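# Carry the drink-carton tray from desk to counter

## Task

Move the tray holding three drink cartons off the desk and onto the counter so its entire bottom rests on the counter, with all three cartons upright on the tray; then release it and back away. The robot must not topple or finish leaning, and the result must hold without the robot supporting it.

## Robot and tools

ROBOT. A Rainbow Robotics RB-Y1 in a physics simulation: a base with two drive wheels and two rear casters (0.66 m long, 0.58 m wide, front edge 0.10 m ahead of the wheel axle), a folding torso (leg with ankle, knee, hip), a head and two 7-joint arms with parallel grippers. Loose objects may occasionally get a brief nudge.

FRAMES. Base frame: origin on the floor between the drive wheels, x forward, y left, z up. The reported chest, left_hand and right_hand are in this frame; each hand point lies between its finger pads, fingers along its -z, closing along its x. Printed hand positions drift from truth, more at long reach. base_odometry counts wheel turns only (slip counts as travel), relative to the base at scene start; heading is positive left, -3.142 to 3.142.

execute_actions. Argument "actions": a list with one action, or empty (just returns state and images). An action may hold "base", "joints", or both, plus optional "speeds" and "min_time_s"; its motions start together. "base" takes exactly one command, an offset from where the base last reported itself: {"translate_m": d}, metres, forward positive, -3 to 3; or {"rotate_rad": d}, radians, left/counter-clockwise positive, -3.2 to 3.2. No sideways motion. Moves needing over 8.667 s are refused. "joints" is one dictionary for the whole robot, keyed by joint name, each value an absolute target in rad (grippers in m). Ranges: torso_squat_rad 0 to 1.2 (bigger lowers the level chest); torso_shift_rad -0.3 to 0.6 (positive pushes hips forward); torso_pitch_rad -0.2 to 1.4 (positive bows forward); torso_yaw_rad -1.5 to 1.5 (positive left). Combined torso limits: squat+shift<=1.52; squat-shift+pitch<=1.57; shift+0.5pitch-0.4squat<=0.7; shift+0.3pitch-0.5squat<=0.39, otherwise commanded torso joints stop short as off_target. Left arm: shoulder_pitch -2.356 to 2.356 (0 hangs, negative swings forward/up), shoulder_roll 0 to 3.141 (positive out left), shoulder_yaw -2.094 to 2.094, elbow -2.617 to 0.01 (negative bends), forearm_roll -3.141 to 3.141, wrist_pitch -1.57 to 1.919 (negative tips hand forward), hand_roll -2.705 to 2.705, left_gripper_m 0 to 0.1 (pad gap). Right arm is the same except right_shoulder_roll_rad -3.141 to 0 (negative out right); yaw and roll signs match the left. head_pan_rad -0.523 to 0.523, head_tilt_rad -0.35 to 1.57 (positive looks down). Tolerance ±0.02 (grippers ±0.004). "speeds" caps translate_m (0.05-0.4 m/s) or rotate_rad (0.1-1.509 rad/s); "min_time_s" (0.1-8) sets a minimum duration for arm and head motions. Max 15 s per action. Joints left out may keep pushing toward old targets. Unknown keys or out-of-range values refuse the whole call. "cameras": list from head_camera, left_wrist_camera, right_wrist_camera, all; omitted/null = all, [] = none.

wait(seconds 0-10): holds, returns state and images. zoom_image(camera, region [x0,y0,x1,y1], max 504x504 px) enlarges the latest image. read_manual gives licence text only. finished_scene(scene) ends the scene irreversibly and reports success; the next scene's task comes in its result. If resuming, first send an empty action list.

RESULTS. base_status/joint_status per motion: done; off_target (resting away from target, maybe still pushing); contact_stop (torso/arm hit something firm; whole group stops: torso, or one arm's seven joints); time_out; stopped_with_arm; limit_stop_at_own_body (self-collision guard fired before contact; move arm and torso apart); limit_stop_at_motor_heat. Stopped joints hold where they halted. "joint command not followed" plus a "cause:" line means arm targets were withheld by the collision check (gripper still acts); not_followed targets may be retried later. on_its_own lists uncommanded joints; "held at" is the held target. After a stop, first back the arms off, then the torso, each in its own action. If both hands hold one object and the torso contact-stops at once with nothing in the way, resend all arm joints at their reported positions, then the torso. A stop in one call skips the rest of that reply's moving calls. Motor temperatures are listed per arm joint; MOTOR HOT from 65 °C, over-temperature fault at 80 °C stops the robot.

CAUTIONS. To grip, command an opening at least 0.005 m narrower than the object; off_target is then normal. Each arm carries 3 kg max; load far ahead of the wheels can tip the robot with nothing stopping it. The base does not stop at furniture and may keep pushing; a bent leg can protrude past the front and slide the robot back unnoticed. Never let the arms hit or press each other hard (hands and fingers included). Torque at a joint's load limit (shoulders 60.9, elbow 31.3, wrist joints 21.7 N m) freezes the robot for 10 s. Avoid drops, slips, slams and hard pushes.

Each tool is called after "Call:" as a command line: name --argument value for each argument, lists and objects as JSON in quotes; but a table of rows of numbers goes row by row, as --pt "numbers of a row", without its own name.

## Session

Call:
execute_actions --actions '[]'

Scene clock: 0.00 s.
Motor temperatures (°C, as the motors report them): left_arm=[27 27 28 30 36 33 33] | right_arm=[31 26 29 30 41 32 30]
base_odometry: x=+0.000 y=+0.000 heading=+0.000 (m, m, rad; odometry frame)
base_status: not commanded
joint_positions: torso_squat_rad=+0.350 torso_shift_rad=-0.001 torso_pitch_rad=+0.000 torso_yaw_rad=-0.001 left_shoulder_pitch_rad=-0.029 left_shoulder_roll_rad=+0.029 left_shoulder_yaw_rad=-0.002 left_elbow_rad=-0.145 left_forearm_roll_rad=-0.022 left_wrist_pitch_rad=+0.046 left_hand_roll_rad=-0.029 left_gripper_m=+0.100 right_shoulder_pitch_rad=+0.001 right_shoulder_roll_rad=-0.011 right_shoulder_yaw_rad=-0.055 right_elbow_rad=-0.124 right_forearm_roll_rad=+0.005 right_wrist_pitch_rad=-0.010 right_hand_roll_rad=+0.034 right_gripper_m=+0.099 head_pan_rad=-0.001 head_tilt_rad=+0.401
joint_status: not commanded
chest: x=-0.2285 y=+0.0002 z=+1.2475 quat_wxyz=(+1.000, +0.000, +0.000, +0.000) (m; base frame)
left_hand: x=-0.1477 y=+0.2418 z=+0.5665 quat_wxyz=(+0.997, +0.016, -0.062, -0.032) (m; base frame)
right_hand: x=-0.1669 y=-0.2315 z=+0.5651 quat_wxyz=(+0.998, -0.009, -0.066, -0.008) (m; base frame)
pictures: head_camera, left_wrist_camera, right_wrist_camera
Images, in order (width x height): head_camera 896x504, left_wrist_camera 644x364, right_wrist_camera 644x364.

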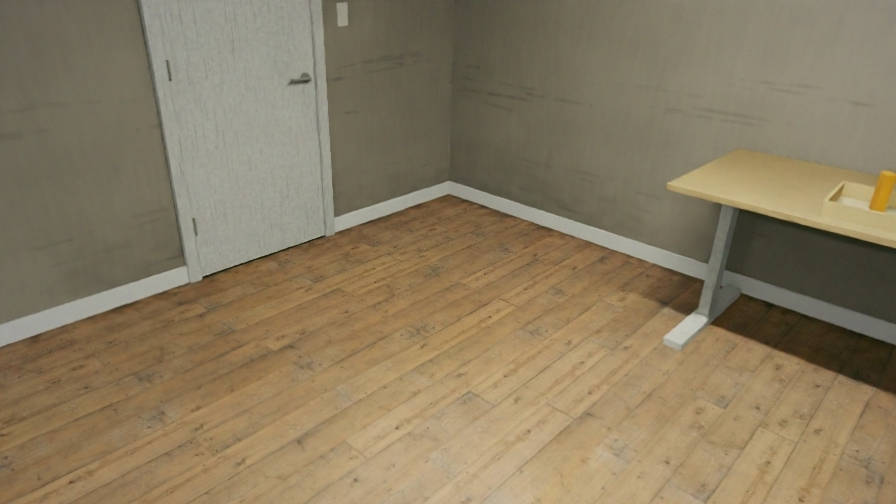

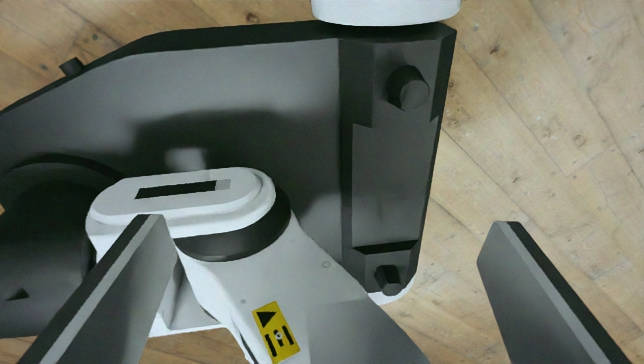

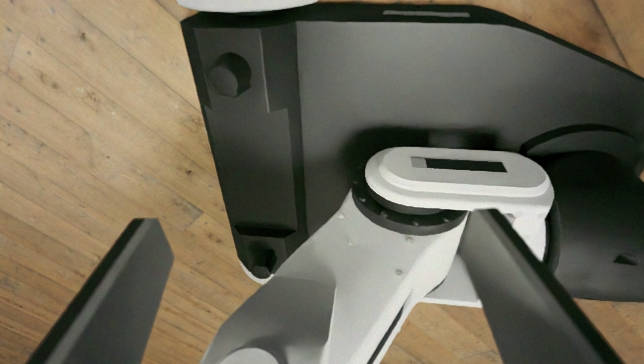

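Call:
execute_actions --actions '[{"base": {"rotate_rad": -0.75}}]' --cameras '["head_camera"]'

Scene clock: 3.13 s.
Motor temperatures (°C, as the motors report them): left_arm=[27 27 28 30 36 33 33] | right_arm=[31 26 29 30 41 32 30]
base_odometry: x=+0.000 y=+0.000 heading=-0.750 (m, m, rad; odometry frame)
base_status: done
joint_positions: torso_squat_rad=+0.350 torso_shift_rad=-0.001 torso_pitch_rad=+0.000 torso_yaw_rad=-0.001 left_shoulder_pitch_rad=-0.029 left_shoulder_roll_rad=+0.029 left_shoulder_yaw_rad=-0.002 left_elbow_rad=-0.145 left_forearm_roll_rad=-0.022 left_wrist_pitch_rad=+0.046 left_hand_roll_rad=-0.029 left_gripper_m=+0.100 right_shoulder_pitch_rad=+0.001 right_shoulder_roll_rad=-0.011 right_shoulder_yaw_rad=-0.055 right_elbow_rad=-0.124 right_forearm_roll_rad=+0.005 right_wrist_pitch_rad=-0.010 right_hand_roll_rad=+0.034 right_gripper_m=+0.099 head_pan_rad=-0.001 head_tilt_rad=+0.401
joint_status: not commanded
chest: x=-0.2285 y=+0.0003 z=+1.2475 quat_wxyz=(+1.000, +0.000, +0.000, +0.000) (m; base frame)
left_hand: x=-0.1477 y=+0.2418 z=+0.5665 quat_wxyz=(+0.997, +0.016, -0.062, -0.032) (m; base frame)
right_hand: x=-0.1669 y=-0.2315 z=+0.5652 quat_wxyz=(+0.998, -0.009, -0.066, -0.008) (m; base frame)
pictures: head_camera
Images, in order (width x height): head_camera 896x504.

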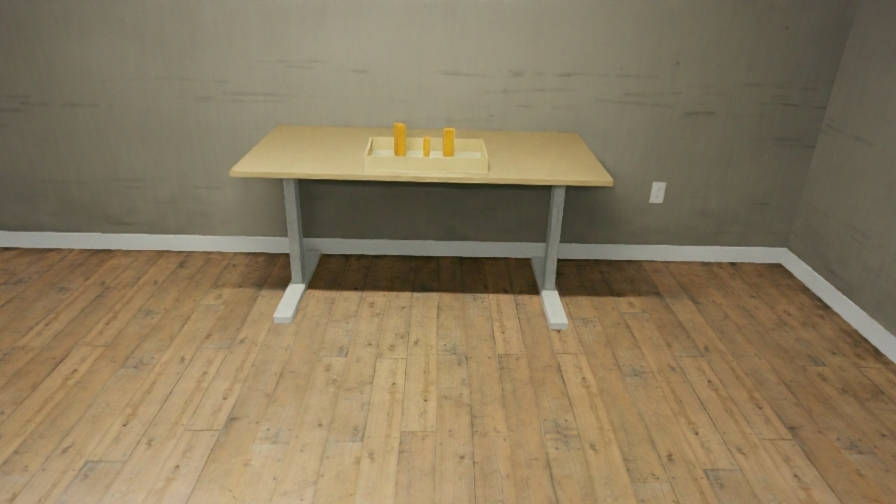

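Call:
zoom_image --camera "head_camera" --region '[340, 100, 520, 200]'

Call:
execute_actions --actions '[{"joints": {"torso_yaw_rad": -1.4, "head_pan_rad": -0.5, "head_tilt_rad":0.3}}]' --cameras '["head_camera"]'

Region (340, 100, 520, 200) of head_camera's 896x504 image, scaled by 2.800, with more detail than that image has.

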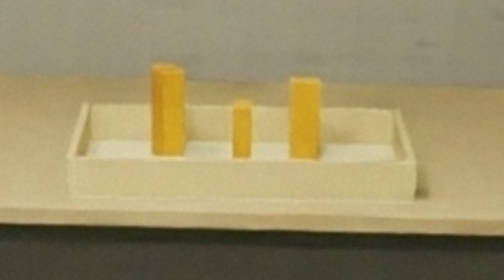

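Scene clock: 5.90 s.
Motor temperatures (°C, as the motors report them): left_arm=[27 27 28 30 36 33 33] | right_arm=[31 26 29 30 41 32 30]
base_odometry: x=+0.000 y=+0.000 heading=-0.750 (m, m, rad; odometry frame)
base_status: not commanded
joint_positions: torso_squat_rad=+0.350 torso_shift_rad=-0.001 torso_pitch_rad=+0.000 torso_yaw_rad=-1.155 left_shoulder_pitch_rad=-0.029 left_shoulder_roll_rad=+0.029 left_shoulder_yaw_rad=-0.002 left_elbow_rad=-0.145 left_forearm_roll_rad=-0.022 left_wrist_pitch_rad=+0.046 left_hand_roll_rad=-0.029 left_gripper_m=+0.100 right_shoulder_pitch_rad=+0.001 right_shoulder_roll_rad=-0.011 right_shoulder_yaw_rad=-0.055 right_elbow_rad=-0.124 right_forearm_roll_rad=+0.005 right_wrist_pitch_rad=-0.010 right_hand_roll_rad=+0.034 right_gripper_m=+0.099 head_pan_rad=-0.500 head_tilt_rad=+0.300
joint_status: torso_yaw_rad limit_stop_at_own_body (moved -1.155 of -1.399); the others done
on_its_own: torso_yaw_rad is held at -1.155, not at your -1.400, since a limit_stop_at_own_body
chest: x=-0.2285 y=+0.0003 z=+1.2475 quat_wxyz=(+0.838, +0.000, +0.000, -0.546) (m; base frame)
left_hand: x=+0.0252 y=+0.0237 z=+0.5665 quat_wxyz=(+0.818, -0.020, -0.061, -0.571) (m; base frame)
right_hand: x=-0.4156 y=-0.1495 z=+0.5651 quat_wxyz=(+0.832, -0.043, -0.051, -0.551) (m; base frame)
pictures: head_camera
Images, in order (width x height): head_camera 896x504.

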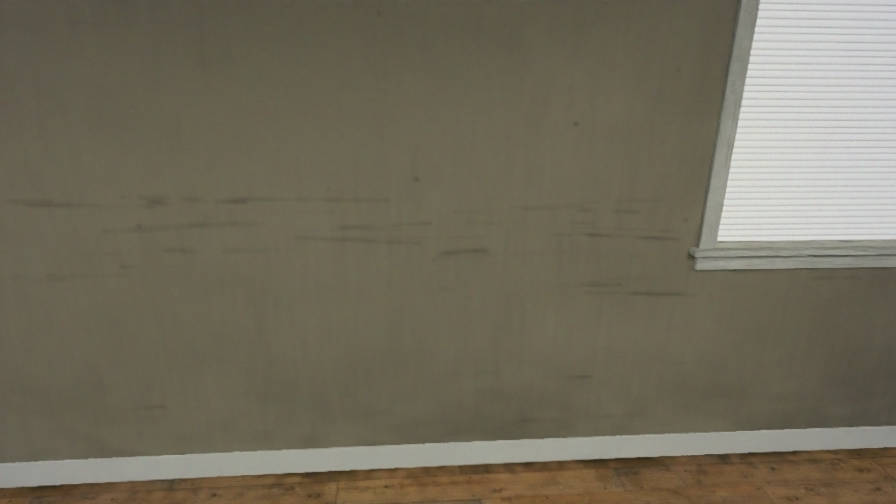

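Call:
execute_actions --actions '[{"base": {"rotate_rad": -1.3}}]' --cameras '["head_camera"]'

Scene clock: 12.73 s.
Motor temperatures (°C, as the motors report them): left_arm=[27 27 28 30 36 33 33] | right_arm=[31 26 29 30 41 32 30]
base_odometry: x=+0.000 y=+0.000 heading=-2.049 (m, m, rad; odometry frame)
base_status: done
joint_positions: torso_squat_rad=+0.350 torso_shift_rad=-0.001 torso_pitch_rad=+0.000 torso_yaw_rad=-1.155 left_shoulder_pitch_rad=-0.029 left_shoulder_roll_rad=+0.029 left_shoulder_yaw_rad=-0.002 left_elbow_rad=-0.145 left_forearm_roll_rad=-0.022 left_wrist_pitch_rad=+0.046 left_hand_roll_rad=-0.029 left_gripper_m=+0.100 right_shoulder_pitch_rad=+0.001 right_shoulder_roll_rad=-0.011 right_shoulder_yaw_rad=-0.055 right_elbow_rad=-0.124 right_forearm_roll_rad=+0.005 right_wrist_pitch_rad=-0.010 right_hand_roll_rad=+0.034 right_gripper_m=+0.099 head_pan_rad=-0.500 head_tilt_rad=+0.300
joint_status: not commanded
on_its_own: torso_yaw_rad is held at -1.155, not at your -1.400, since a limit_stop_at_own_body
chest: x=-0.2285 y=+0.0002 z=+1.2475 quat_wxyz=(+0.838, +0.000, +0.000, -0.546) (m; base frame)
left_hand: x=+0.0252 y=+0.0239 z=+0.5665 quat_wxyz=(+0.818, -0.020, -0.061, -0.571) (m; base frame)
right_hand: x=-0.4156 y=-0.1496 z=+0.5651 quat_wxyz=(+0.832, -0.043, -0.051, -0.551) (m; base frame)
pictures: head_camera
Images, in order (width x height): head_camera 896x504.

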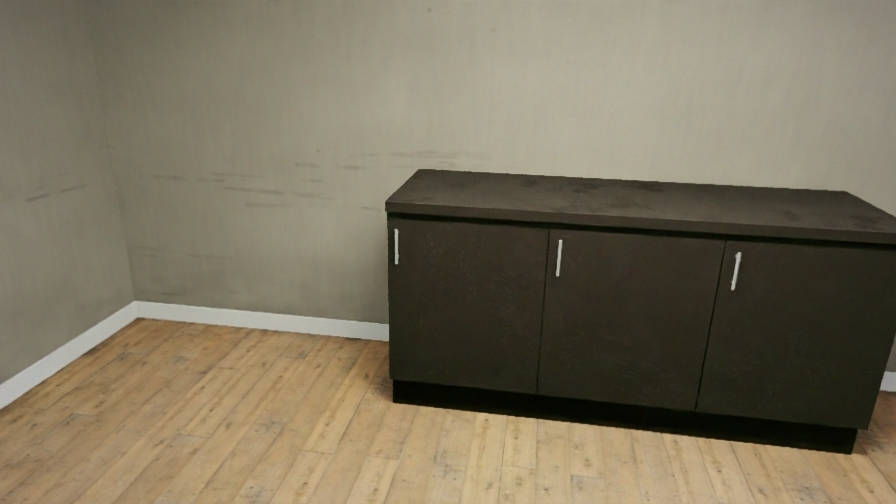

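Call:
execute_actions --actions '[{"base": {"rotate_rad": 1.3}, "joints": {"torso_yaw_rad": 0, "head_pan_rad": 0, "head_tilt_rad":0.55}}]' --cameras '["head_camera"]'

Scene clock: 19.20 s.
Motor temperatures (°C, as the motors report them): left_arm=[27 27 28 30 36 33 33] | right_arm=[31 26 29 30 41 32 30]
base_odometry: x=+0.000 y=+0.001 heading=-0.750 (m, m, rad; odometry frame)
base_status: done
joint_positions: torso_squat_rad=+0.350 torso_shift_rad=-0.001 torso_pitch_rad=+0.000 torso_yaw_rad=+0.000 left_shoulder_pitch_rad=-0.029 left_shoulder_roll_rad=+0.029 left_shoulder_yaw_rad=-0.002 left_elbow_rad=-0.145 left_forearm_roll_rad=-0.022 left_wrist_pitch_rad=+0.046 left_hand_roll_rad=-0.029 left_gripper_m=+0.100 right_shoulder_pitch_rad=+0.001 right_shoulder_roll_rad=-0.011 right_shoulder_yaw_rad=-0.055 right_elbow_rad=-0.124 right_forearm_roll_rad=+0.005 right_wrist_pitch_rad=-0.010 right_hand_roll_rad=+0.034 right_gripper_m=+0.099 head_pan_rad=+0.000 head_tilt_rad=+0.550
joint_status: all done
chest: x=-0.2285 y=+0.0002 z=+1.2475 quat_wxyz=(+1.000, +0.000, +0.000, +0.000) (m; base frame)
left_hand: x=-0.1479 y=+0.2418 z=+0.5665 quat_wxyz=(+0.997, +0.016, -0.062, -0.032) (m; base frame)
right_hand: x=-0.1667 y=-0.2316 z=+0.5652 quat_wxyz=(+0.998, -0.009, -0.066, -0.007) (m; base frame)
pictures: head_camera
Images, in order (width x height): head_camera 896x504.

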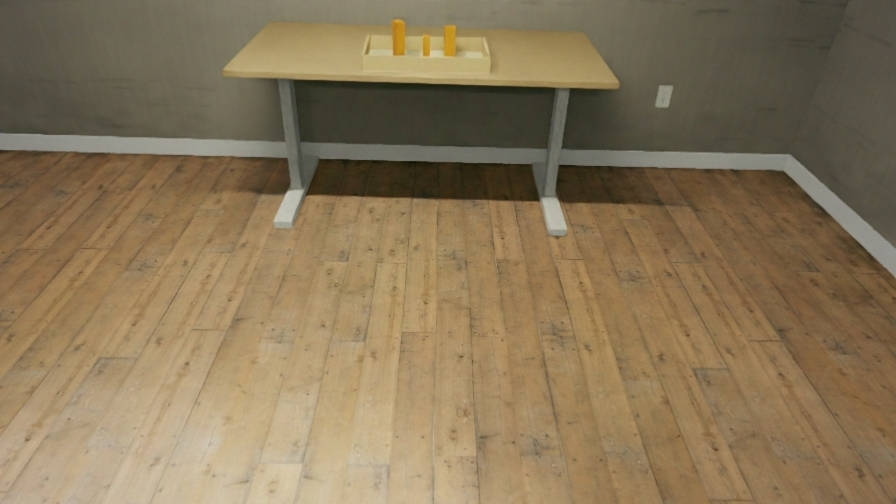

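Call:
execute_actions --actions '[{"base": {"rotate_rad": 0.06}}]' --cameras '[]'

Call:
execute_actions --actions '[{"base": {"translate_m": 1.6}, "joints": {"torso_squat_rad":0.75, "left_shoulder_pitch_rad":-0.821,"left_shoulder_roll_rad":0.181,"left_shoulder_yaw_rad":0.323,"left_elbow_rad":-1.269,"left_forearm_roll_rad":0,"left_wrist_pitch_rad":1.88,"left_hand_roll_rad":-1.673,"right_shoulder_pitch_rad":-0.821,"right_shoulder_roll_rad":-0.181,"right_shoulder_yaw_rad":-0.323,"right_elbow_rad":-1.269,"right_forearm_roll_rad":0,"right_wrist_pitch_rad":1.88,"right_hand_roll_rad":1.673,"head_tilt_rad":0.5}, "min_time_s":3}]' --cameras '[]'

Call:
execute_actions --actions '[{"base": {"rotate_rad": -0.06}}]'

Scene clock: 21.97 s.
Motor temperatures (°C, as the motors report them): left_arm=[27 27 28 30 36 33 33] | right_arm=[31 26 29 30 41 32 30]
base_odometry: x=-0.001 y=+0.001 heading=-0.690 (m, m, rad; odometry frame)
base_status: done
joint_positions: torso_squat_rad=+0.350 torso_shift_rad=-0.001 torso_pitch_rad=+0.000 torso_yaw_rad=+0.000 left_shoulder_pitch_rad=-0.029 left_shoulder_roll_rad=+0.029 left_shoulder_yaw_rad=-0.002 left_elbow_rad=-0.145 left_forearm_roll_rad=-0.022 left_wrist_pitch_rad=+0.046 left_hand_roll_rad=-0.029 left_gripper_m=+0.100 right_shoulder_pitch_rad=+0.001 right_shoulder_roll_rad=-0.011 right_shoulder_yaw_rad=-0.055 right_elbow_rad=-0.124 right_forearm_roll_rad=+0.005 right_wrist_pitch_rad=-0.010 right_hand_roll_rad=+0.034 right_gripper_m=+0.099 head_pan_rad=+0.000 head_tilt_rad=+0.550
joint_status: not commanded
chest: x=-0.2285 y=+0.0003 z=+1.2475 quat_wxyz=(+1.000, +0.000, +0.000, +0.000) (m; base frame)
left_hand: x=-0.1479 y=+0.2418 z=+0.5665 quat_wxyz=(+0.997, +0.016, -0.062, -0.032) (m; base frame)
right_hand: x=-0.1668 y=-0.2315 z=+0.5652 quat_wxyz=(+0.998, -0.009, -0.066, -0.007) (m; base frame)
pictures: none
No camera images: the call's "cameras" was empty. Leave "cameras" out to get every camera's image.

Scene clock: 27.50 s.
Motor temperatures (°C, as the motors report them): left_arm=[27 27 28 30 36 33 33] | right_arm=[31 26 29 30 41 32 30]
base_odometry: x=+1.234 y=-1.017 heading=-0.689 (m, m, rad; odometry frame)
base_status: done
joint_positions: torso_squat_rad=+0.750 torso_shift_rad=-0.001 torso_pitch_rad=+0.000 torso_yaw_rad=+0.000 left_shoulder_pitch_rad=-0.821 left_shoulder_roll_rad=+0.181 left_shoulder_yaw_rad=+0.323 left_elbow_rad=-1.269 left_forearm_roll_rad=+0.000 left_wrist_pitch_rad=+1.880 left_hand_roll_rad=-1.673 left_gripper_m=+0.100 right_shoulder_pitch_rad=-0.821 right_shoulder_roll_rad=-0.181 right_shoulder_yaw_rad=-0.323 right_elbow_rad=-1.269 right_forearm_roll_rad=+0.000 right_wrist_pitch_rad=+1.880 right_hand_roll_rad=+1.673 right_gripper_m=+0.099 head_pan_rad=+0.000 head_tilt_rad=+0.500
joint_status: all done
chest: x=-0.2284 y=+0.0002 z=+1.1021 quat_wxyz=(+1.000, +0.000, +0.000, +0.000) (m; base frame)
left_hand: x=+0.2749 y=+0.2707 z=+0.8861 quat_wxyz=(+0.703, +0.077, -0.063, -0.704) (m; base frame)
right_hand: x=+0.2751 y=-0.2704 z=+0.8865 quat_wxyz=(+0.703, -0.078, -0.063, +0.704) (m; base frame)
pictures: none
No camera images: the call's "cameras" was empty. Leave "cameras" out to get every camera's image.

Scene clock: 29.03 s.
Motor temperatures (°C, as the motors report them): left_arm=[27 27 28 30 36 33 33] | right_arm=[31 26 29 30 41 32 30]
base_odometry: x=+1.234 y=-1.017 heading=-0.748 (m, m, rad; odometry frame)
base_status: done
joint_positions: torso_squat_rad=+0.750 torso_shift_rad=-0.001 torso_pitch_rad=+0.000 torso_yaw_rad=+0.000 left_shoulder_pitch_rad=-0.821 left_shoulder_roll_rad=+0.181 left_shoulder_yaw_rad=+0.323 left_elbow_rad=-1.269 left_forearm_roll_rad=+0.000 left_wrist_pitch_rad=+1.880 left_hand_roll_rad=-1.673 left_gripper_m=+0.100 right_shoulder_pitch_rad=-0.821 right_shoulder_roll_rad=-0.181 right_shoulder_yaw_rad=-0.323 right_elbow_rad=-1.269 right_forearm_roll_rad=+0.000 right_wrist_pitch_rad=+1.880 right_hand_roll_rad=+1.673 right_gripper_m=+0.099 head_pan_rad=+0.000 head_tilt_rad=+0.500
joint_status: not commanded
chest: x=-0.2284 y=+0.0002 z=+1.1021 quat_wxyz=(+1.000, +0.000, +0.000, +0.000) (m; base frame)
left_hand: x=+0.2749 y=+0.2707 z=+0.8861 quat_wxyz=(+0.703, +0.077, -0.063, -0.704) (m; base frame)
right_hand: x=+0.2751 y=-0.2704 z=+0.8865 quat_wxyz=(+0.703, -0.078, -0.063, +0.704) (m; base frame)
pictures: head_camera, left_wrist_camera, right_wrist_camera
Images, in order (width x height): head_camera 896x504, left_wrist_camera 644x364, right_wrist_camera 644x364.

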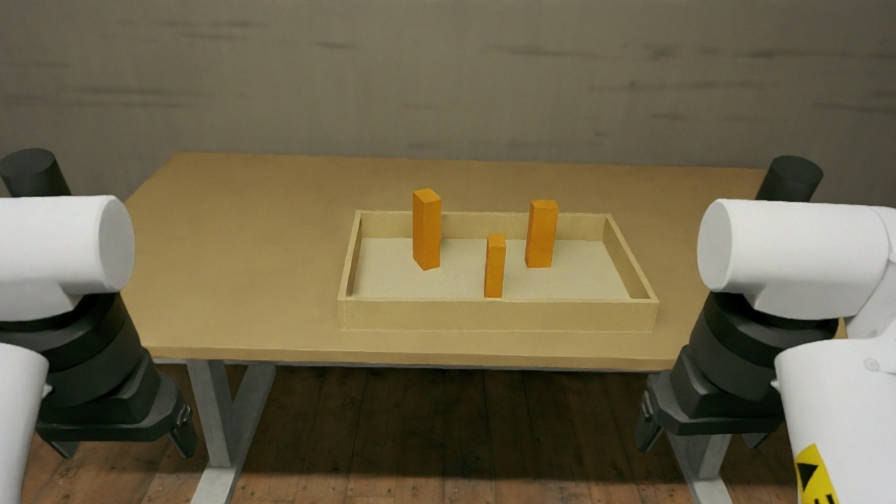

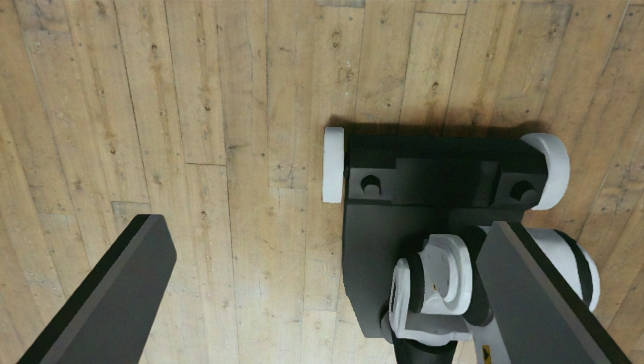

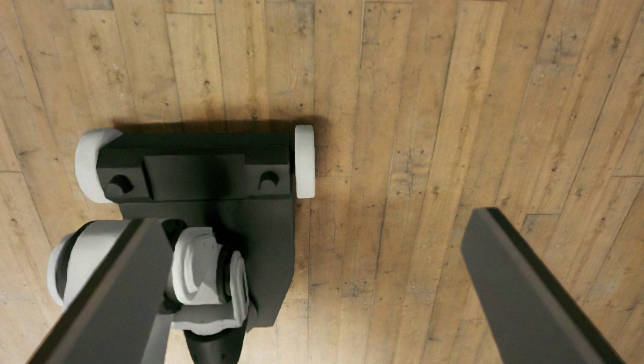

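Call:
zoom_image --camera "head_camera" --region '[300, 170, 700, 395]'

Call:
zoom_image --camera "left_wrist_camera" --region '[140, 0, 644, 284]'

Region (300, 170, 700, 395) of head_camera's 896x504 image, scaled by 1.260, with more detail than that image has; it fills the top 284 rows of this view, and the rest is white.

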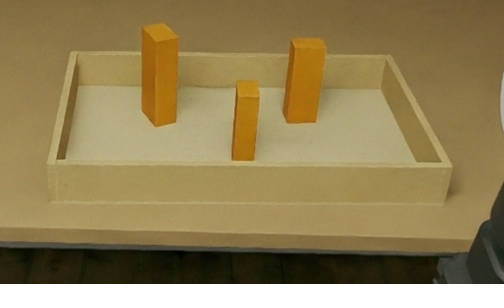

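Region (140, 0, 644, 284) of left_wrist_camera's 644x364 image, scaled by 1.000; it fills the top 284 rows of this view, and the rest is white.

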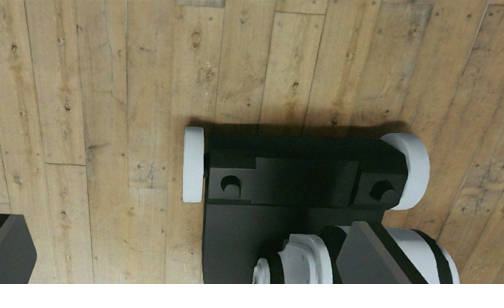

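Call:
execute_actions --actions '[{"base": {"rotate_rad": -0.4}, "joints": {"left_shoulder_pitch_rad":-0.836,"left_shoulder_roll_rad":0.132,"left_shoulder_yaw_rad":0.277,"left_hand_roll_rad":-1.601,"right_shoulder_pitch_rad":-0.836,"right_shoulder_roll_rad":-0.132,"right_shoulder_yaw_rad":-0.277,"right_hand_roll_rad":1.601,"head_tilt_rad":0.7}, "min_time_s":1.5}]' --cameras '[]'

Call:
execute_actions --actions '[{"base": {"translate_m": 0.3}}]' --cameras '[]'

Call:
execute_actions --actions '[{"base": {"rotate_rad": 0.4}}]'

Scene clock: 34.10 s.
Motor temperatures (°C, as the motors report them): left_arm=[27 27 28 30 36 33 33] | right_arm=[31 26 29 30 41 32 30]
base_odometry: x=+1.234 y=-1.017 heading=-1.148 (m, m, rad; odometry frame)
base_status: done
joint_positions: torso_squat_rad=+0.750 torso_shift_rad=-0.001 torso_pitch_rad=+0.000 torso_yaw_rad=+0.000 left_shoulder_pitch_rad=-0.836 left_shoulder_roll_rad=+0.132 left_shoulder_yaw_rad=+0.277 left_elbow_rad=-1.269 left_forearm_roll_rad=+0.000 left_wrist_pitch_rad=+1.880 left_hand_roll_rad=-1.601 left_gripper_m=+0.100 right_shoulder_pitch_rad=-0.836 right_shoulder_roll_rad=-0.132 right_shoulder_yaw_rad=-0.277 right_elbow_rad=-1.269 right_forearm_roll_rad=+0.000 right_wrist_pitch_rad=+1.880 right_hand_roll_rad=+1.601 right_gripper_m=+0.099 head_pan_rad=+0.000 head_tilt_rad=+0.700
joint_status: all done
chest: x=-0.2284 y=+0.0002 z=+1.1021 quat_wxyz=(+1.000, +0.000, +0.000, +0.000) (m; base frame)
left_hand: x=+0.2771 y=+0.2354 z=+0.8859 quat_wxyz=(+0.704, +0.072, -0.068, -0.704) (m; base frame)
right_hand: x=+0.2773 y=-0.2350 z=+0.8862 quat_wxyz=(+0.704, -0.073, -0.068, +0.704) (m; base frame)
pictures: none
No camera images: the call's "cameras" was empty. Leave "cameras" out to get every camera's image.

Scene clock: 36.37 s.
Motor temperatures (°C, as the motors report them): left_arm=[27 27 28 30 36 33 33] | right_arm=[31 26 29 30 41 32 30]
base_odometry: x=+1.357 y=-1.291 heading=-1.148 (m, m, rad; odometry frame)
base_status: done
joint_positions: torso_squat_rad=+0.750 torso_shift_rad=-0.001 torso_pitch_rad=+0.000 torso_yaw_rad=+0.000 left_shoulder_pitch_rad=-0.836 left_shoulder_roll_rad=+0.132 left_shoulder_yaw_rad=+0.277 left_elbow_rad=-1.269 left_forearm_roll_rad=+0.000 left_wrist_pitch_rad=+1.880 left_hand_roll_rad=-1.601 left_gripper_m=+0.100 right_shoulder_pitch_rad=-0.836 right_shoulder_roll_rad=-0.132 right_shoulder_yaw_rad=-0.277 right_elbow_rad=-1.269 right_forearm_roll_rad=+0.000 right_wrist_pitch_rad=+1.880 right_hand_roll_rad=+1.601 right_gripper_m=+0.099 head_pan_rad=+0.000 head_tilt_rad=+0.700
joint_status: not commanded
chest: x=-0.2284 y=+0.0002 z=+1.1021 quat_wxyz=(+1.000, +0.000, +0.000, +0.000) (m; base frame)
left_hand: x=+0.2772 y=+0.2354 z=+0.8860 quat_wxyz=(+0.704, +0.072, -0.068, -0.704) (m; base frame)
right_hand: x=+0.2773 y=-0.2350 z=+0.8864 quat_wxyz=(+0.703, -0.073, -0.068, +0.704) (m; base frame)
pictures: none
No camera images: the call's "cameras" was empty. Leave "cameras" out to get every camera's image.

Scene clock: 38.50 s.
Motor temperatures (°C, as the motors report them): left_arm=[27 27 28 30 36 33 33] | right_arm=[31 26 29 30 41 32 30]
base_odometry: x=+1.357 y=-1.290 heading=-0.749 (m, m, rad; odometry frame)
base_status: done
joint_positions: torso_squat_rad=+0.750 torso_shift_rad=-0.001 torso_pitch_rad=+0.000 torso_yaw_rad=+0.000 left_shoulder_pitch_rad=-0.836 left_shoulder_roll_rad=+0.132 left_shoulder_yaw_rad=+0.277 left_elbow_rad=-1.269 left_forearm_roll_rad=+0.000 left_wrist_pitch_rad=+1.880 left_hand_roll_rad=-1.601 left_gripper_m=+0.100 right_shoulder_pitch_rad=-0.836 right_shoulder_roll_rad=-0.132 right_shoulder_yaw_rad=-0.277 right_elbow_rad=-1.269 right_forearm_roll_rad=+0.000 right_wrist_pitch_rad=+1.880 right_hand_roll_rad=+1.601 right_gripper_m=+0.099 head_pan_rad=+0.000 head_tilt_rad=+0.700
joint_status: not commanded
chest: x=-0.2284 y=+0.0002 z=+1.1021 quat_wxyz=(+1.000, +0.000, +0.000, +0.000) (m; base frame)
left_hand: x=+0.2771 y=+0.2354 z=+0.8860 quat_wxyz=(+0.704, +0.072, -0.068, -0.704) (m; base frame)
right_hand: x=+0.2773 y=-0.2349 z=+0.8863 quat_wxyz=(+0.703, -0.073, -0.068, +0.704) (m; base frame)
pictures: head_camera, left_wrist_camera, right_wrist_camera
Images, in order (width x height): head_camera 896x504, left_wrist_camera 644x364, right_wrist_camera 644x364.

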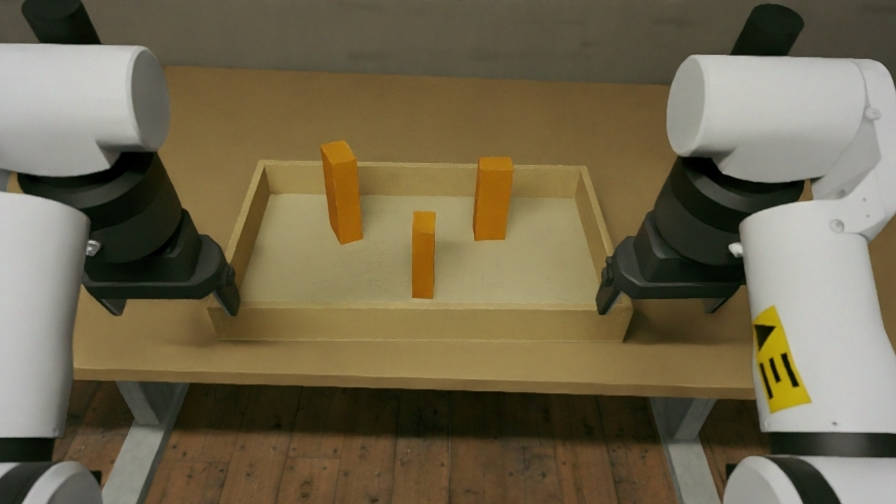

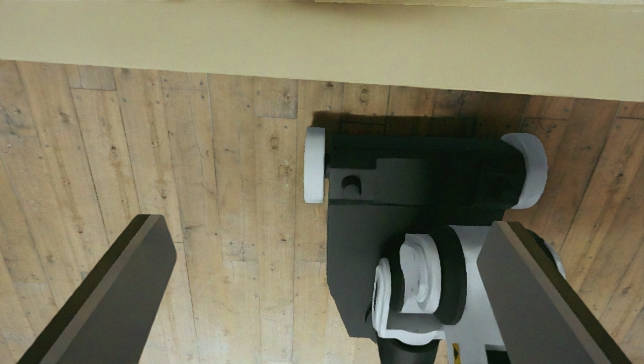

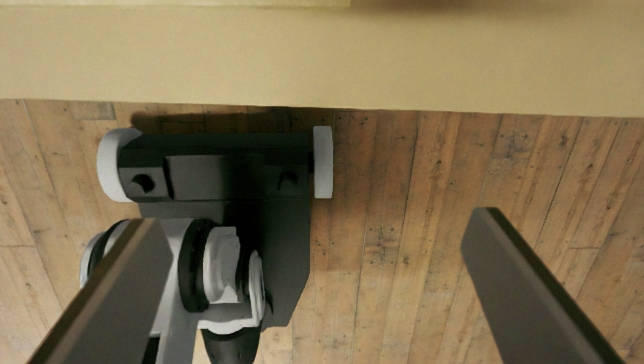

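Call:
execute_actions --actions '[{"base": {"translate_m": 0.235}, "joints": {"head_tilt_rad":0.9}, "speeds":{"translate_m":0.15}}]'

Scene clock: 41.17 s.
Motor temperatures (°C, as the motors report them): left_arm=[27 27 28 30 36 33 33] | right_arm=[31 26 29 30 41 32 30]
base_odometry: x=+1.529 y=-1.450 heading=-0.748 (m, m, rad; odometry frame)
base_status: done
joint_positions: torso_squat_rad=+0.750 torso_shift_rad=-0.001 torso_pitch_rad=+0.000 torso_yaw_rad=+0.000 left_shoulder_pitch_rad=-0.836 left_shoulder_roll_rad=+0.132 left_shoulder_yaw_rad=+0.277 left_elbow_rad=-1.269 left_forearm_roll_rad=+0.000 left_wrist_pitch_rad=+1.880 left_hand_roll_rad=-1.601 left_gripper_m=+0.100 right_shoulder_pitch_rad=-0.836 right_shoulder_roll_rad=-0.132 right_shoulder_yaw_rad=-0.277 right_elbow_rad=-1.269 right_forearm_roll_rad=+0.000 right_wrist_pitch_rad=+1.880 right_hand_roll_rad=+1.601 right_gripper_m=+0.099 head_pan_rad=+0.000 head_tilt_rad=+0.900
joint_status: all done
chest: x=-0.2283 y=+0.0002 z=+1.1021 quat_wxyz=(+1.000, +0.000, +0.000, +0.000) (m; base frame)
left_hand: x=+0.2772 y=+0.2354 z=+0.8860 quat_wxyz=(+0.704, +0.072, -0.068, -0.704) (m; base frame)
right_hand: x=+0.2773 y=-0.2349 z=+0.8863 quat_wxyz=(+0.703, -0.073, -0.068, +0.704) (m; base frame)
pictures: head_camera, left_wrist_camera, right_wrist_camera
Images, in order (width x height): head_camera 896x504, left_wrist_camera 644x364, right_wrist_camera 644x364.

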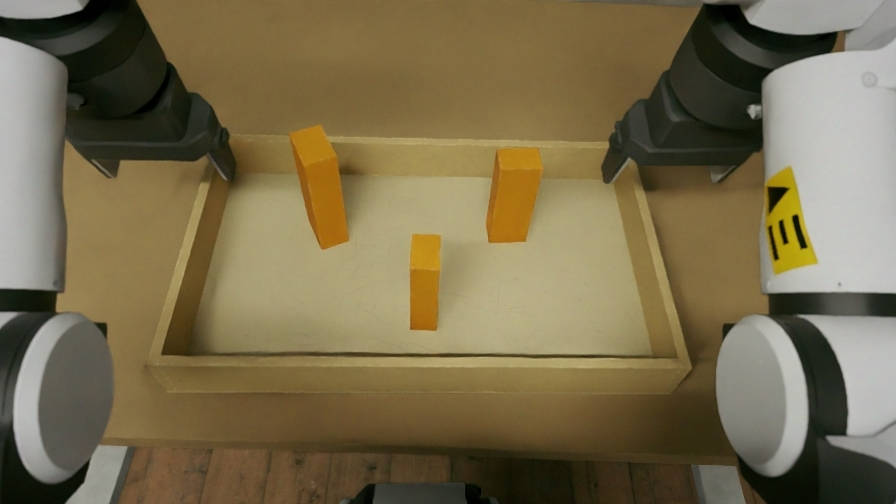

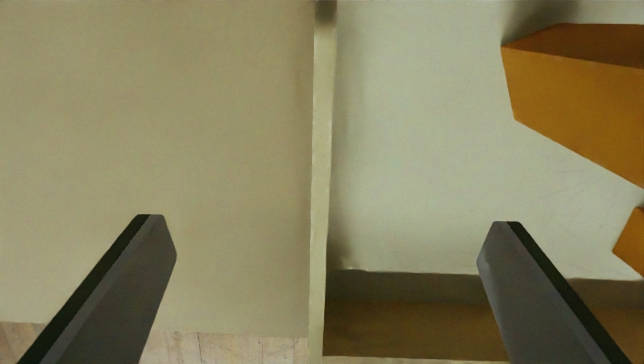

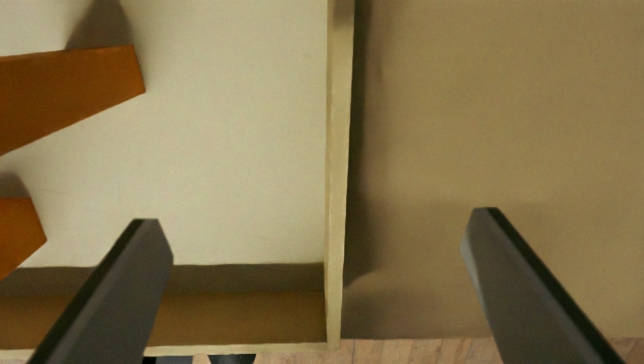

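Call:
execute_actions --actions '[{"joints": {"torso_squat_rad":0.88}}]'

Scene clock: 42.60 s.
Motor temperatures (°C, as the motors report them): left_arm=[27 27 28 30 36 33 33] | right_arm=[31 26 29 30 41 32 30]
base_odometry: x=+1.529 y=-1.450 heading=-0.748 (m, m, rad; odometry frame)
base_status: not commanded
joint_positions: torso_squat_rad=+0.880 torso_shift_rad=-0.001 torso_pitch_rad=+0.000 torso_yaw_rad=+0.000 left_shoulder_pitch_rad=-0.836 left_shoulder_roll_rad=+0.132 left_shoulder_yaw_rad=+0.277 left_elbow_rad=-1.269 left_forearm_roll_rad=+0.000 left_wrist_pitch_rad=+1.880 left_hand_roll_rad=-1.601 left_gripper_m=+0.100 right_shoulder_pitch_rad=-0.836 right_shoulder_roll_rad=-0.132 right_shoulder_yaw_rad=-0.277 right_elbow_rad=-1.269 right_forearm_roll_rad=+0.000 right_wrist_pitch_rad=+1.880 right_hand_roll_rad=+1.601 right_gripper_m=+0.099 head_pan_rad=+0.000 head_tilt_rad=+0.900
joint_status: all done
chest: x=-0.2284 y=+0.0002 z=+1.0359 quat_wxyz=(+1.000, +0.000, +0.000, +0.000) (m; base frame)
left_hand: x=+0.2771 y=+0.2354 z=+0.8199 quat_wxyz=(+0.704, +0.072, -0.068, -0.704) (m; base frame)
right_hand: x=+0.2773 y=-0.2349 z=+0.8203 quat_wxyz=(+0.703, -0.073, -0.069, +0.704) (m; base frame)
pictures: head_camera, left_wrist_camera, right_wrist_camera
Images, in order (width x height): head_camera 896x504, left_wrist_camera 644x364, right_wrist_camera 644x364.

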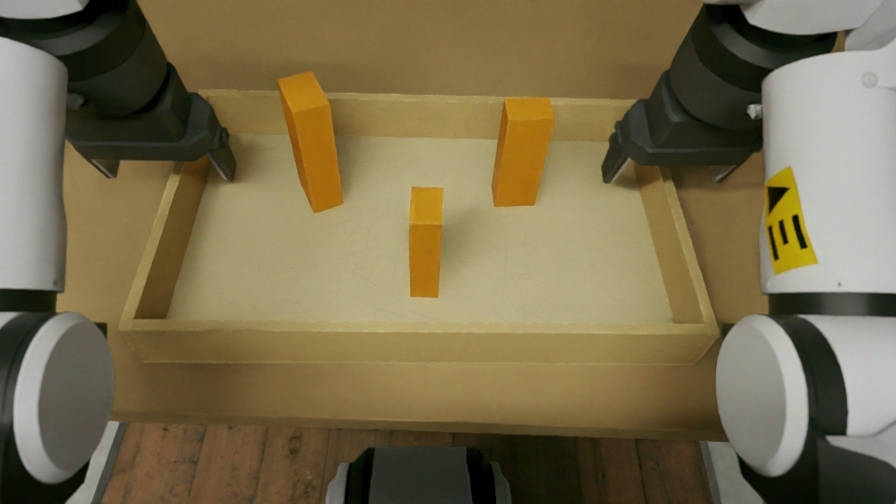

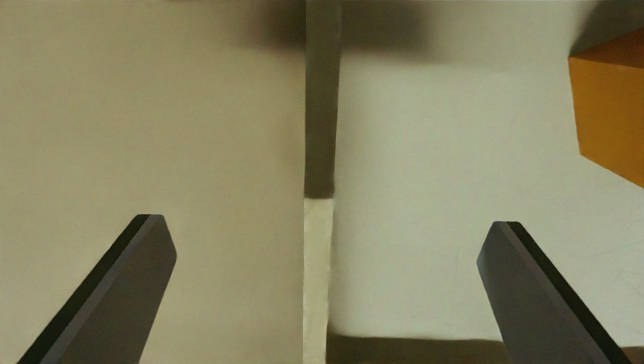

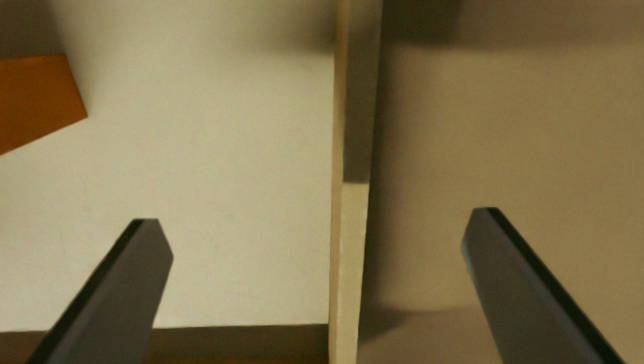

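Call:
execute_actions --actions '[{"joints": {"torso_squat_rad":0.92,"left_shoulder_pitch_rad":-0.835,"left_shoulder_roll_rad":0.136,"left_shoulder_yaw_rad":0.281,"left_hand_roll_rad":-1.607,"right_shoulder_pitch_rad":-0.831,"right_shoulder_roll_rad":-0.1485,"right_shoulder_yaw_rad":-0.2925,"right_hand_roll_rad":1.625}, "min_time_s":1}]'

Scene clock: 44.80 s.
Motor temperatures (°C, as the motors report them): left_arm=[27 27 28 30 36 33 33] | right_arm=[31 26 29 30 41 32 30]
base_odometry: x=+1.529 y=-1.450 heading=-0.748 (m, m, rad; odometry frame)
base_status: not commanded
joint_positions: torso_squat_rad=+0.920 torso_shift_rad=-0.001 torso_pitch_rad=+0.000 torso_yaw_rad=+0.000 left_shoulder_pitch_rad=-0.835 left_shoulder_roll_rad=+0.136 left_shoulder_yaw_rad=+0.281 left_elbow_rad=-1.269 left_forearm_roll_rad=+0.000 left_wrist_pitch_rad=+1.880 left_hand_roll_rad=-1.607 left_gripper_m=+0.100 right_shoulder_pitch_rad=-0.832 right_shoulder_roll_rad=-0.148 right_shoulder_yaw_rad=-0.292 right_elbow_rad=-1.269 right_forearm_roll_rad=+0.000 right_wrist_pitch_rad=+1.880 right_hand_roll_rad=+1.625 right_gripper_m=+0.099 head_pan_rad=+0.000 head_tilt_rad=+0.900
joint_status: all done
chest: x=-0.2284 y=+0.0002 z=+1.0140 quat_wxyz=(+1.000, +0.000, +0.000, +0.000) (m; base frame)
left_hand: x=+0.2771 y=+0.2378 z=+0.7981 quat_wxyz=(+0.703, +0.073, -0.068, -0.704) (m; base frame)
right_hand: x=+0.2769 y=-0.2466 z=+0.7985 quat_wxyz=(+0.703, -0.075, -0.067, +0.704) (m; base frame)
pictures: head_camera, left_wrist_camera, right_wrist_camera
Images, in order (width x height): head_camera 896x504, left_wrist_camera 644x364, right_wrist_camera 644x364.

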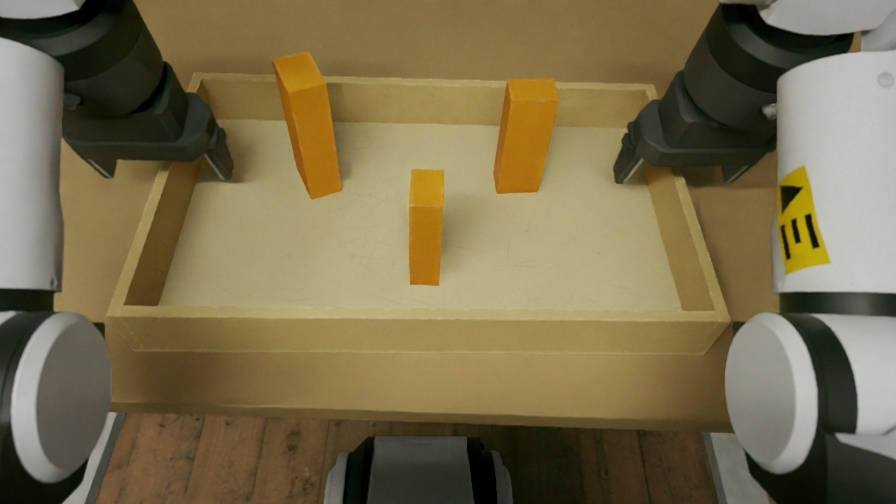

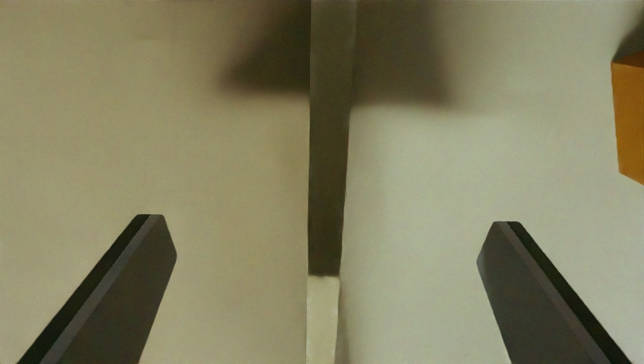

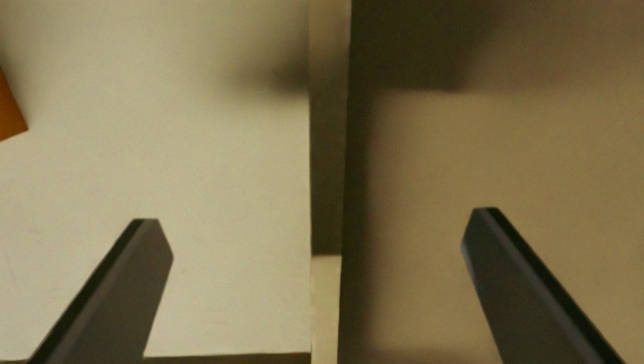

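Call:
execute_actions --actions '[{"joints": {"torso_squat_rad":0.972,"left_hand_roll_rad":-1.622,"right_shoulder_pitch_rad":-0.829,"right_shoulder_roll_rad":-0.154,"right_shoulder_yaw_rad":-0.2975,"right_hand_roll_rad":1.595}, "min_time_s":1}]'

Scene clock: 52.97 s.
Motor temperatures (°C, as the motors report them): left_arm=[27 27 28 30 36 33 33] | right_arm=[31 26 29 30 41 32 30]
base_odometry: x=+1.529 y=-1.450 heading=-0.748 (m, m, rad; odometry frame)
base_status: not commanded
joint_positions: torso_squat_rad=+0.972 torso_shift_rad=-0.001 torso_pitch_rad=+0.000 torso_yaw_rad=+0.000 left_shoulder_pitch_rad=-0.835 left_shoulder_roll_rad=+0.136 left_shoulder_yaw_rad=+0.281 left_elbow_rad=-1.269 left_forearm_roll_rad=+0.000 left_wrist_pitch_rad=+1.880 left_hand_roll_rad=-1.622 left_gripper_m=+0.100 right_shoulder_pitch_rad=-0.830 right_shoulder_roll_rad=-0.154 right_shoulder_yaw_rad=-0.297 right_elbow_rad=-1.269 right_forearm_roll_rad=+0.000 right_wrist_pitch_rad=+1.880 right_hand_roll_rad=+1.595 right_gripper_m=+0.099 head_pan_rad=+0.000 head_tilt_rad=+0.900
joint_status: all done
chest: x=-0.2284 y=+0.0002 z=+0.9845 quat_wxyz=(+1.000, +0.000, +0.000, +0.000) (m; base frame)
left_hand: x=+0.2771 y=+0.2379 z=+0.7685 quat_wxyz=(+0.698, +0.073, -0.067, -0.709) (m; base frame)
right_hand: x=+0.2766 y=-0.2507 z=+0.7688 quat_wxyz=(+0.716, -0.074, -0.068, +0.691) (m; base frame)
pictures: head_camera, left_wrist_camera, right_wrist_camera
Images, in order (width x height): head_camera 896x504, left_wrist_camera 644x364, right_wrist_camera 644x364.

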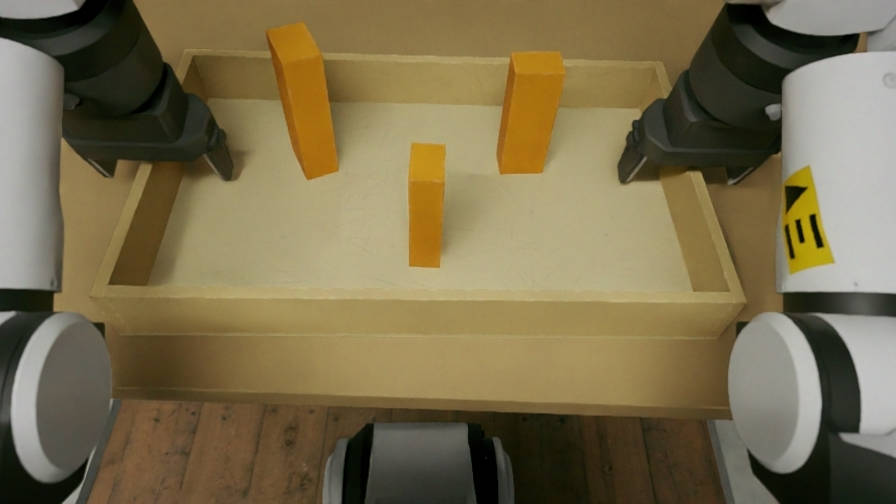

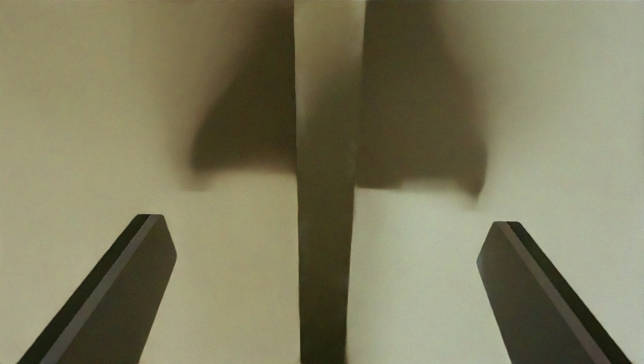

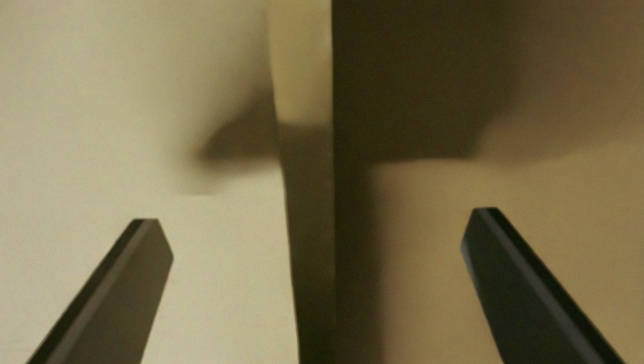

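Call:
execute_actions --actions '[{"joints": {"torso_squat_rad":0.979,"right_elbow_rad":-1.249,"right_wrist_pitch_rad":1.86,"left_gripper_m":0.035,"right_gripper_m":0.035}, "min_time_s":1}]'

Scene clock: 54.83 s.
Motor temperatures (°C, as the motors report them): left_arm=[27 27 28 30 36 33 33] | right_arm=[31 26 29 30 41 32 30]
base_odometry: x=+1.529 y=-1.450 heading=-0.748 (m, m, rad; odometry frame)
base_status: not commanded
joint_positions: torso_squat_rad=+0.979 torso_shift_rad=-0.001 torso_pitch_rad=+0.000 torso_yaw_rad=+0.000 left_shoulder_pitch_rad=-0.835 left_shoulder_roll_rad=+0.136 left_shoulder_yaw_rad=+0.281 left_elbow_rad=-1.269 left_forearm_roll_rad=+0.000 left_wrist_pitch_rad=+1.880 left_hand_roll_rad=-1.622 left_gripper_m=+0.035 right_shoulder_pitch_rad=-0.829 right_shoulder_roll_rad=-0.154 right_shoulder_yaw_rad=-0.297 right_elbow_rad=-1.249 right_forearm_roll_rad=+0.000 right_wrist_pitch_rad=+1.860 right_hand_roll_rad=+1.595 right_gripper_m=+0.035 head_pan_rad=+0.000 head_tilt_rad=+0.900
joint_status: all done
chest: x=-0.2284 y=+0.0002 z=+0.9804 quat_wxyz=(+1.000, +0.000, +0.000, +0.000) (m; base frame)
left_hand: x=+0.2771 y=+0.2379 z=+0.7644 quat_wxyz=(+0.698, +0.073, -0.067, -0.709) (m; base frame)
right_hand: x=+0.2785 y=-0.2509 z=+0.7600 quat_wxyz=(+0.716, -0.074, -0.067, +0.691) (m; base frame)
pictures: head_camera, left_wrist_camera, right_wrist_camera
Images, in order (width x height): head_camera 896x504, left_wrist_camera 644x364, right_wrist_camera 644x364.

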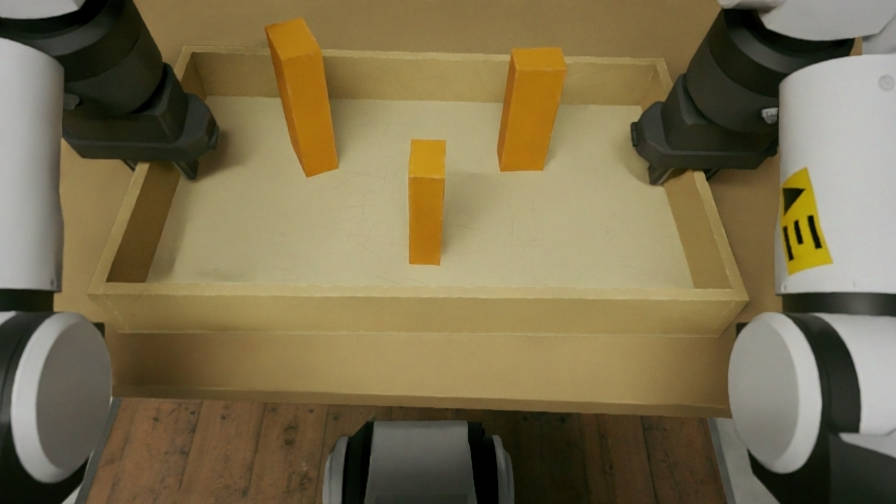

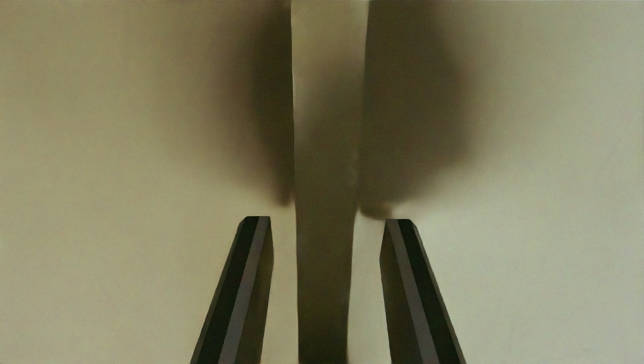

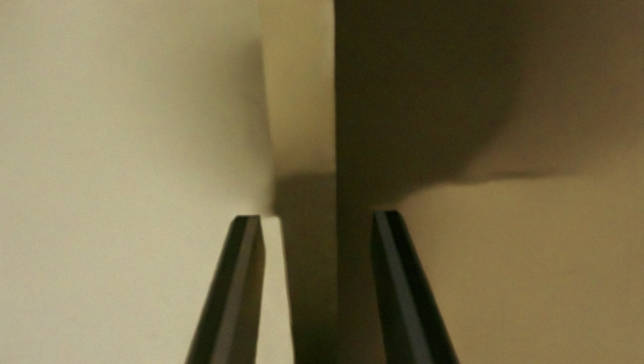

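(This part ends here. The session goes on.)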